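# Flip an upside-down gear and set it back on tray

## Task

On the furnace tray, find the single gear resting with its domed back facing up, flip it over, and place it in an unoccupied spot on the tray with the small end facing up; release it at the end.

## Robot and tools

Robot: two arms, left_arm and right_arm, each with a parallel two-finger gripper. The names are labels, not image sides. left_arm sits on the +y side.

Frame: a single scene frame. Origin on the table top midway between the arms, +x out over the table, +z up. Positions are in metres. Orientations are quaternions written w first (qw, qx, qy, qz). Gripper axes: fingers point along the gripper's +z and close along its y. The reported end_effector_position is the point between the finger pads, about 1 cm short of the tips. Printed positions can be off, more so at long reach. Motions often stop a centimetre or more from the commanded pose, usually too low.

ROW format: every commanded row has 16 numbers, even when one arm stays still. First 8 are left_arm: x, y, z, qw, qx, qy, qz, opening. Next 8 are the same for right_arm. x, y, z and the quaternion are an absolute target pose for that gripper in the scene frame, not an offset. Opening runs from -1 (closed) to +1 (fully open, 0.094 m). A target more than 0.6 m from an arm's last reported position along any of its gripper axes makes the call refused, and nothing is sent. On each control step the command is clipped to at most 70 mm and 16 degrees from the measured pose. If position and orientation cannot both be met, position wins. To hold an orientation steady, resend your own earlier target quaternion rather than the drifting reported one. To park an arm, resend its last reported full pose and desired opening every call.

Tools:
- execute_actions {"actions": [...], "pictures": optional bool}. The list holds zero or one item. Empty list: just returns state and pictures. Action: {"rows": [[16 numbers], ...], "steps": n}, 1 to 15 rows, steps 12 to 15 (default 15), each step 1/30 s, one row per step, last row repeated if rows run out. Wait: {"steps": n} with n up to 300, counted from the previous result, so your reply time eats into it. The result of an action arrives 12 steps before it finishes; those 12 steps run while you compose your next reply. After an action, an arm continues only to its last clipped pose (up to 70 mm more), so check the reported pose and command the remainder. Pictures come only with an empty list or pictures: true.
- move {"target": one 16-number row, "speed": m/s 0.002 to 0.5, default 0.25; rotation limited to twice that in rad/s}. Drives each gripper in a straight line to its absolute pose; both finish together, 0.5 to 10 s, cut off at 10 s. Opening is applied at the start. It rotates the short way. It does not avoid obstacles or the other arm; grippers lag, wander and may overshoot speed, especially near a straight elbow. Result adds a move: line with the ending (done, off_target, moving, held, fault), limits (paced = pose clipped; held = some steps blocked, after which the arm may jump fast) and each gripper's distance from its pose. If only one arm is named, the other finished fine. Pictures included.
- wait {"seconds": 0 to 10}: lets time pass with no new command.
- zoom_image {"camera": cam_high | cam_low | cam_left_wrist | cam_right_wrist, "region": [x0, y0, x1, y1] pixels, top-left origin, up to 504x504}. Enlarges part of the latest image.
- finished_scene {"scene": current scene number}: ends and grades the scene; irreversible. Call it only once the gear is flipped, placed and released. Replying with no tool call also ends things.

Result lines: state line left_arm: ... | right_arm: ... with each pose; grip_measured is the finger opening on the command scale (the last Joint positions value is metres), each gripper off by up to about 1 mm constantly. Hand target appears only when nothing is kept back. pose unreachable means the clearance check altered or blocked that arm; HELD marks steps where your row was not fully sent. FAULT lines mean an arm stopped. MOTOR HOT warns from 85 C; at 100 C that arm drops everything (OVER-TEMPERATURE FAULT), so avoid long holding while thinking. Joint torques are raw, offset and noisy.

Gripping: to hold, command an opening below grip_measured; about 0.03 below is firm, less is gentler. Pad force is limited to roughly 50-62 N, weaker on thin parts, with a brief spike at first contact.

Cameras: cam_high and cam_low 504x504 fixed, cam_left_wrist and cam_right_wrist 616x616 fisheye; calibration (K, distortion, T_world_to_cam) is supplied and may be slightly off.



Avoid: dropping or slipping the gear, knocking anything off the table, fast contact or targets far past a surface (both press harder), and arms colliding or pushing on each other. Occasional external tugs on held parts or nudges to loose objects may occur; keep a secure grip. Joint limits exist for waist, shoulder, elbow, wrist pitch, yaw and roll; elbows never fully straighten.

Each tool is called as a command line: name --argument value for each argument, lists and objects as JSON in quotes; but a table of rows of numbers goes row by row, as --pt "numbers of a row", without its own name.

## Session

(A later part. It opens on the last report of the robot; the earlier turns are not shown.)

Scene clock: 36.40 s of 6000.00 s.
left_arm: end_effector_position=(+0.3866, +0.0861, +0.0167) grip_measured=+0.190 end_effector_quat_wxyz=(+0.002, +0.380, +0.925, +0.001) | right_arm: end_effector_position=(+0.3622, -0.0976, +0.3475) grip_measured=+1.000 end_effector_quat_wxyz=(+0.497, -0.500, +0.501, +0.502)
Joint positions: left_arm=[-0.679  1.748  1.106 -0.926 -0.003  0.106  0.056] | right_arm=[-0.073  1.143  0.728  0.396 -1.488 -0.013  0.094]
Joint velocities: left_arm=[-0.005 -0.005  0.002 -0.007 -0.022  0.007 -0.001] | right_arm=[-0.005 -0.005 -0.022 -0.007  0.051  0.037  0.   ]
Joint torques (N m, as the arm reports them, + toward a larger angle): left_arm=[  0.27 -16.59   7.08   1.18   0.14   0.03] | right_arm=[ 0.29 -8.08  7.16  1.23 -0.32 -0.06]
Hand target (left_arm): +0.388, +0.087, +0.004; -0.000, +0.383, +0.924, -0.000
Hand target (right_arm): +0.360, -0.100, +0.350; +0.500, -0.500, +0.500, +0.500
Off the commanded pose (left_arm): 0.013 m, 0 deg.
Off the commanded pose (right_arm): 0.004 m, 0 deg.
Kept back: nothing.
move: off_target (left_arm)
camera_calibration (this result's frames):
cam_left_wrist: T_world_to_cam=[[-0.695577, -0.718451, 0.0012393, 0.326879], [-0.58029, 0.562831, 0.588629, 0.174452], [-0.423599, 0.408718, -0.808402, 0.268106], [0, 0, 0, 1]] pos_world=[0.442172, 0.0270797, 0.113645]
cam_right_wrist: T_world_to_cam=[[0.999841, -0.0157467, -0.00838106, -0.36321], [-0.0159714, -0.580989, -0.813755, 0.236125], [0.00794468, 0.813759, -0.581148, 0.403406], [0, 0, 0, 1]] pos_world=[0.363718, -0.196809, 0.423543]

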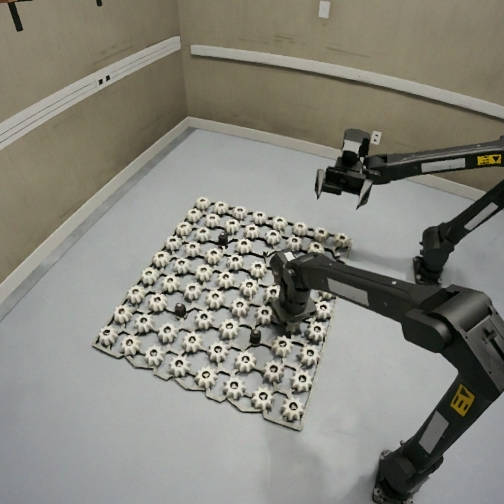

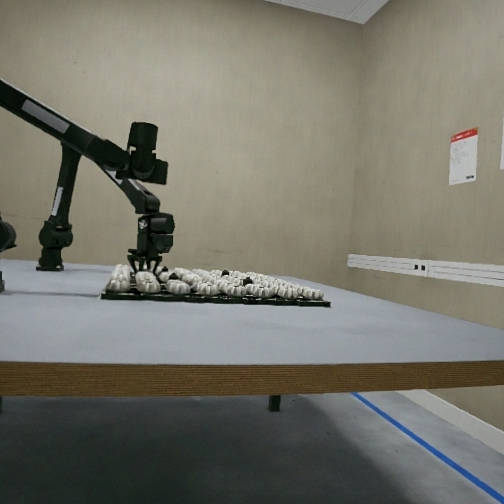

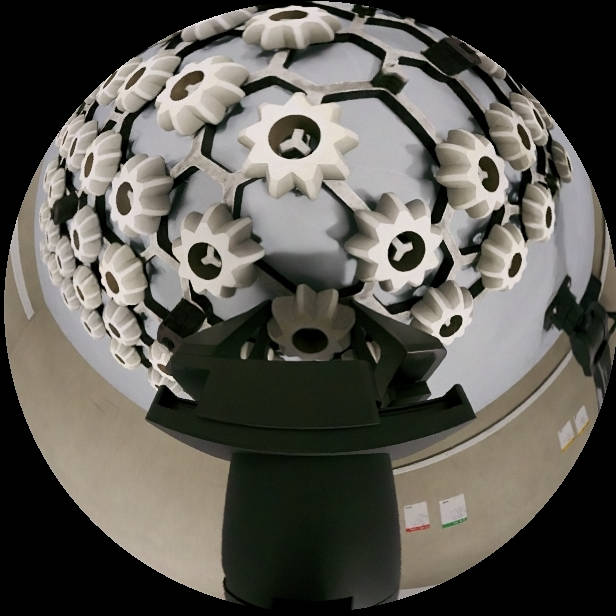

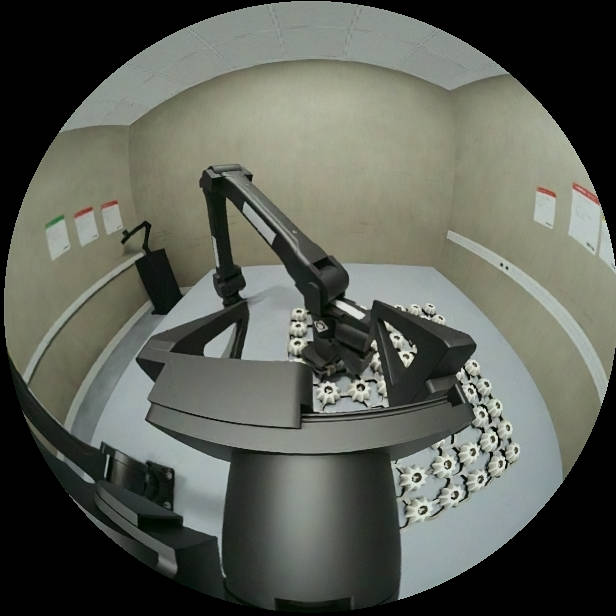

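move --target '[0.389,0.086,0.004,0,0.383,0.924,0,0.45,0.36,-0.1,0.35,0.5,-0.5,0.5,0.5,1]'

move --target '[0.395,0.08,0.12,0,0.383,0.924,0,0.45,0.36,-0.1,0.35,0.5,-0.5,0.5,0.5,1]' --speed 0.1

Scene clock: 37.60 s of 6000.00 s.
left_arm: end_effector_position=(+0.3876, +0.0854, +0.0167) grip_measured=+0.449 end_effector_quat_wxyz=(+0.004, +0.380, +0.925, +0.001) | right_arm: end_effector_position=(+0.3622, -0.0976, +0.3475) grip_measured=+1.000 end_effector_quat_wxyz=(+0.497, -0.500, +0.501, +0.502)
Joint positions: left_arm=[-0.679  1.748  1.106 -0.921 -0.004  0.106  0.068] | right_arm=[-0.073  1.143  0.728  0.396 -1.488 -0.013  0.094]
Joint velocities: left_arm=[ 0.005  0.005  0.012 -0.007  0.022  0.022 -0.001] | right_arm=[-0.024 -0.005 -0.012 -0.012 -0.081  0.007  0.   ]
Joint torques (N m, as the arm reports them, + toward a larger angle): left_arm=[  0.21 -16.26   7.29   0.97   0.16   0.02] | right_arm=[ 0.34 -8.37  7.12  1.28 -0.29 -0.07]
Hand target (left_arm): +0.388, +0.086, +0.004; +0.000, +0.383, +0.924, +0.000
Hand target (right_arm): +0.360, -0.100, +0.350; +0.500, -0.500, +0.500, +0.500
Off the commanded pose (left_arm): 0.013 m, 1 deg.
Off the commanded pose (right_arm): 0.004 m, 0 deg.
Kept back: nothing.
move: off_target (left_arm)
camera_calibration (this result's frames):
cam_left_wrist: T_world_to_cam=[[-0.695579, -0.71845, 0.000428703, 0.327065], [-0.582529, 0.564333, 0.584968, 0.17615], [-0.420512, 0.406642, -0.811056, 0.267793], [0, 0, 0, 1]] pos_world=[0.442721, 0.0266766, 0.114013]
cam_right_wrist: T_world_to_cam=[[0.999841, -0.0157467, -0.00838106, -0.36321], [-0.0159714, -0.580989, -0.813755, 0.236125], [0.00794468, 0.813759, -0.581148, 0.403406], [0, 0, 0, 1]] pos_world=[0.363718, -0.196809, 0.423543]

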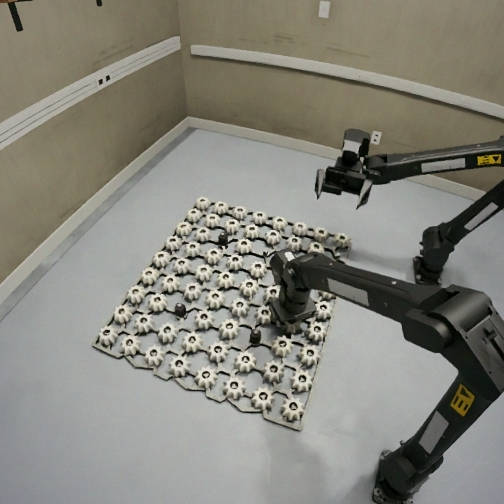

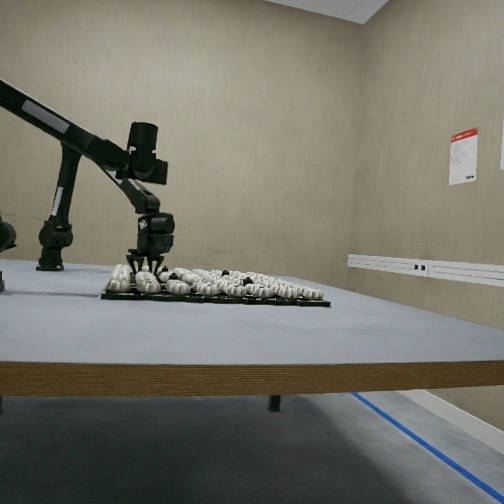

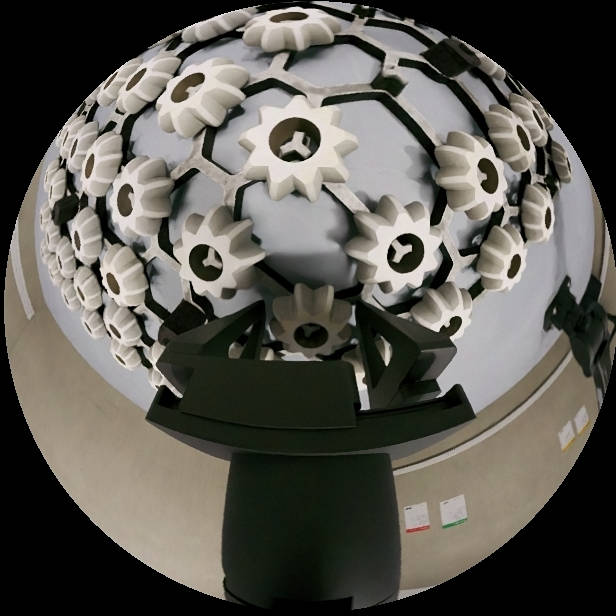

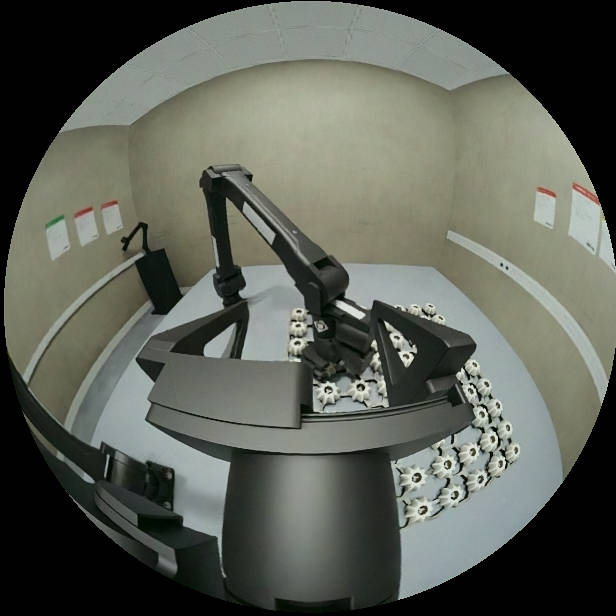

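Scene clock: 39.03 s of 6000.00 s.
left_arm: end_effector_position=(+0.3835, +0.0887, +0.0951) grip_measured=+0.449 end_effector_quat_wxyz=(-0.021, +0.380, +0.925, +0.008) | right_arm: end_effector_position=(+0.3622, -0.0976, +0.3475) grip_measured=+1.000 end_effector_quat_wxyz=(+0.497, -0.500, +0.501, +0.502)
Joint positions: left_arm=[-0.679  1.659  1.224 -1.181 -0.004  0.106  0.068] | right_arm=[-0.073  1.143  0.728  0.396 -1.488 -0.013  0.094]
Joint velocities: left_arm=[-0.024  0.005 -0.012 -0.017  0.022  0.022 -0.   ] | right_arm=[-0.015  0.005 -0.007  0.002 -0.007 -0.051  0.   ]
Joint torques (N m, as the arm reports them, + toward a larger angle): left_arm=[ -0.07 -19.76  12.25  -0.58   0.15   0.01] | right_arm=[ 0.14 -8.22  7.19  1.31 -0.29 -0.07]
Hand target (left_arm): +0.397, +0.079, +0.119; +0.000, +0.383, +0.924, -0.000
Hand target (right_arm): +0.360, -0.100, +0.350; +0.500, -0.500, +0.500, +0.500
Off the commanded pose (left_arm): 0.029 m, 3 deg.
Off the commanded pose (right_arm): 0.004 m, 0 deg.
Kept back: nothing.
move: off_target (left_arm)
camera_calibration (this result's frames):
cam_left_wrist: T_world_to_cam=[[-0.695456, -0.718548, 0.00545191, 0.326022], [-0.557251, 0.544101, 0.627236, 0.114151], [-0.453666, 0.433177, -0.77881, 0.335613], [0, 0, 0, 1]] pos_world=[0.442601, 0.026773, 0.188001]
cam_right_wrist: T_world_to_cam=[[0.999841, -0.0157467, -0.00838106, -0.36321], [-0.0159714, -0.580989, -0.813755, 0.236125], [0.00794468, 0.813759, -0.581148, 0.403406], [0, 0, 0, 1]] pos_world=[0.363718, -0.196809, 0.423543]

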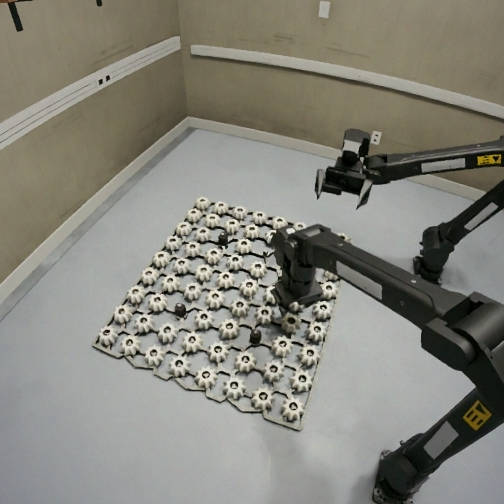

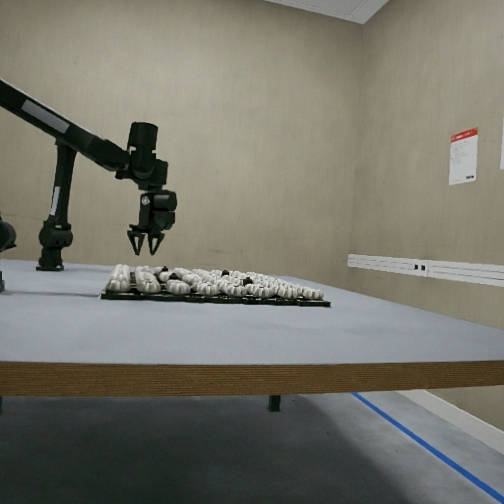

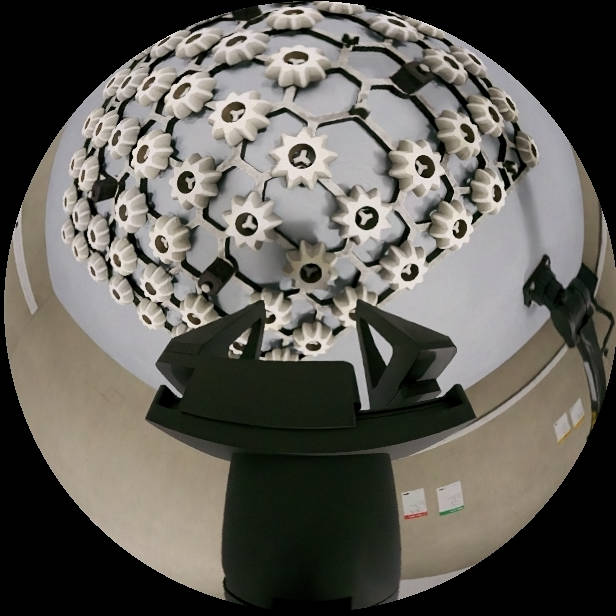

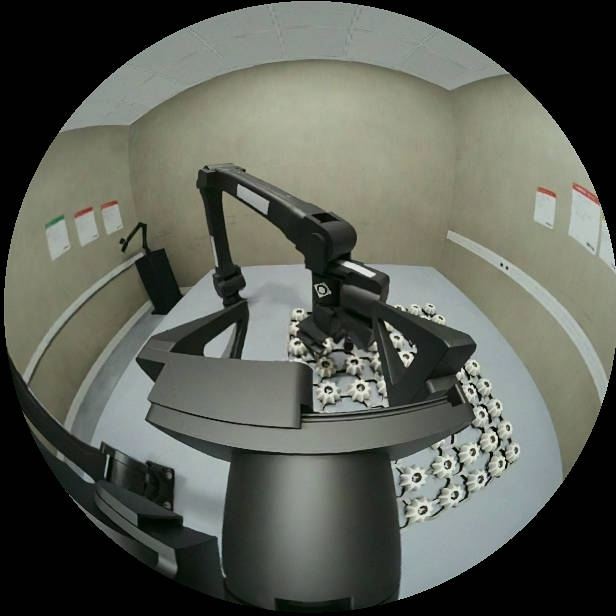

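finished_scene --scene 2

The scene is finished: the task was done.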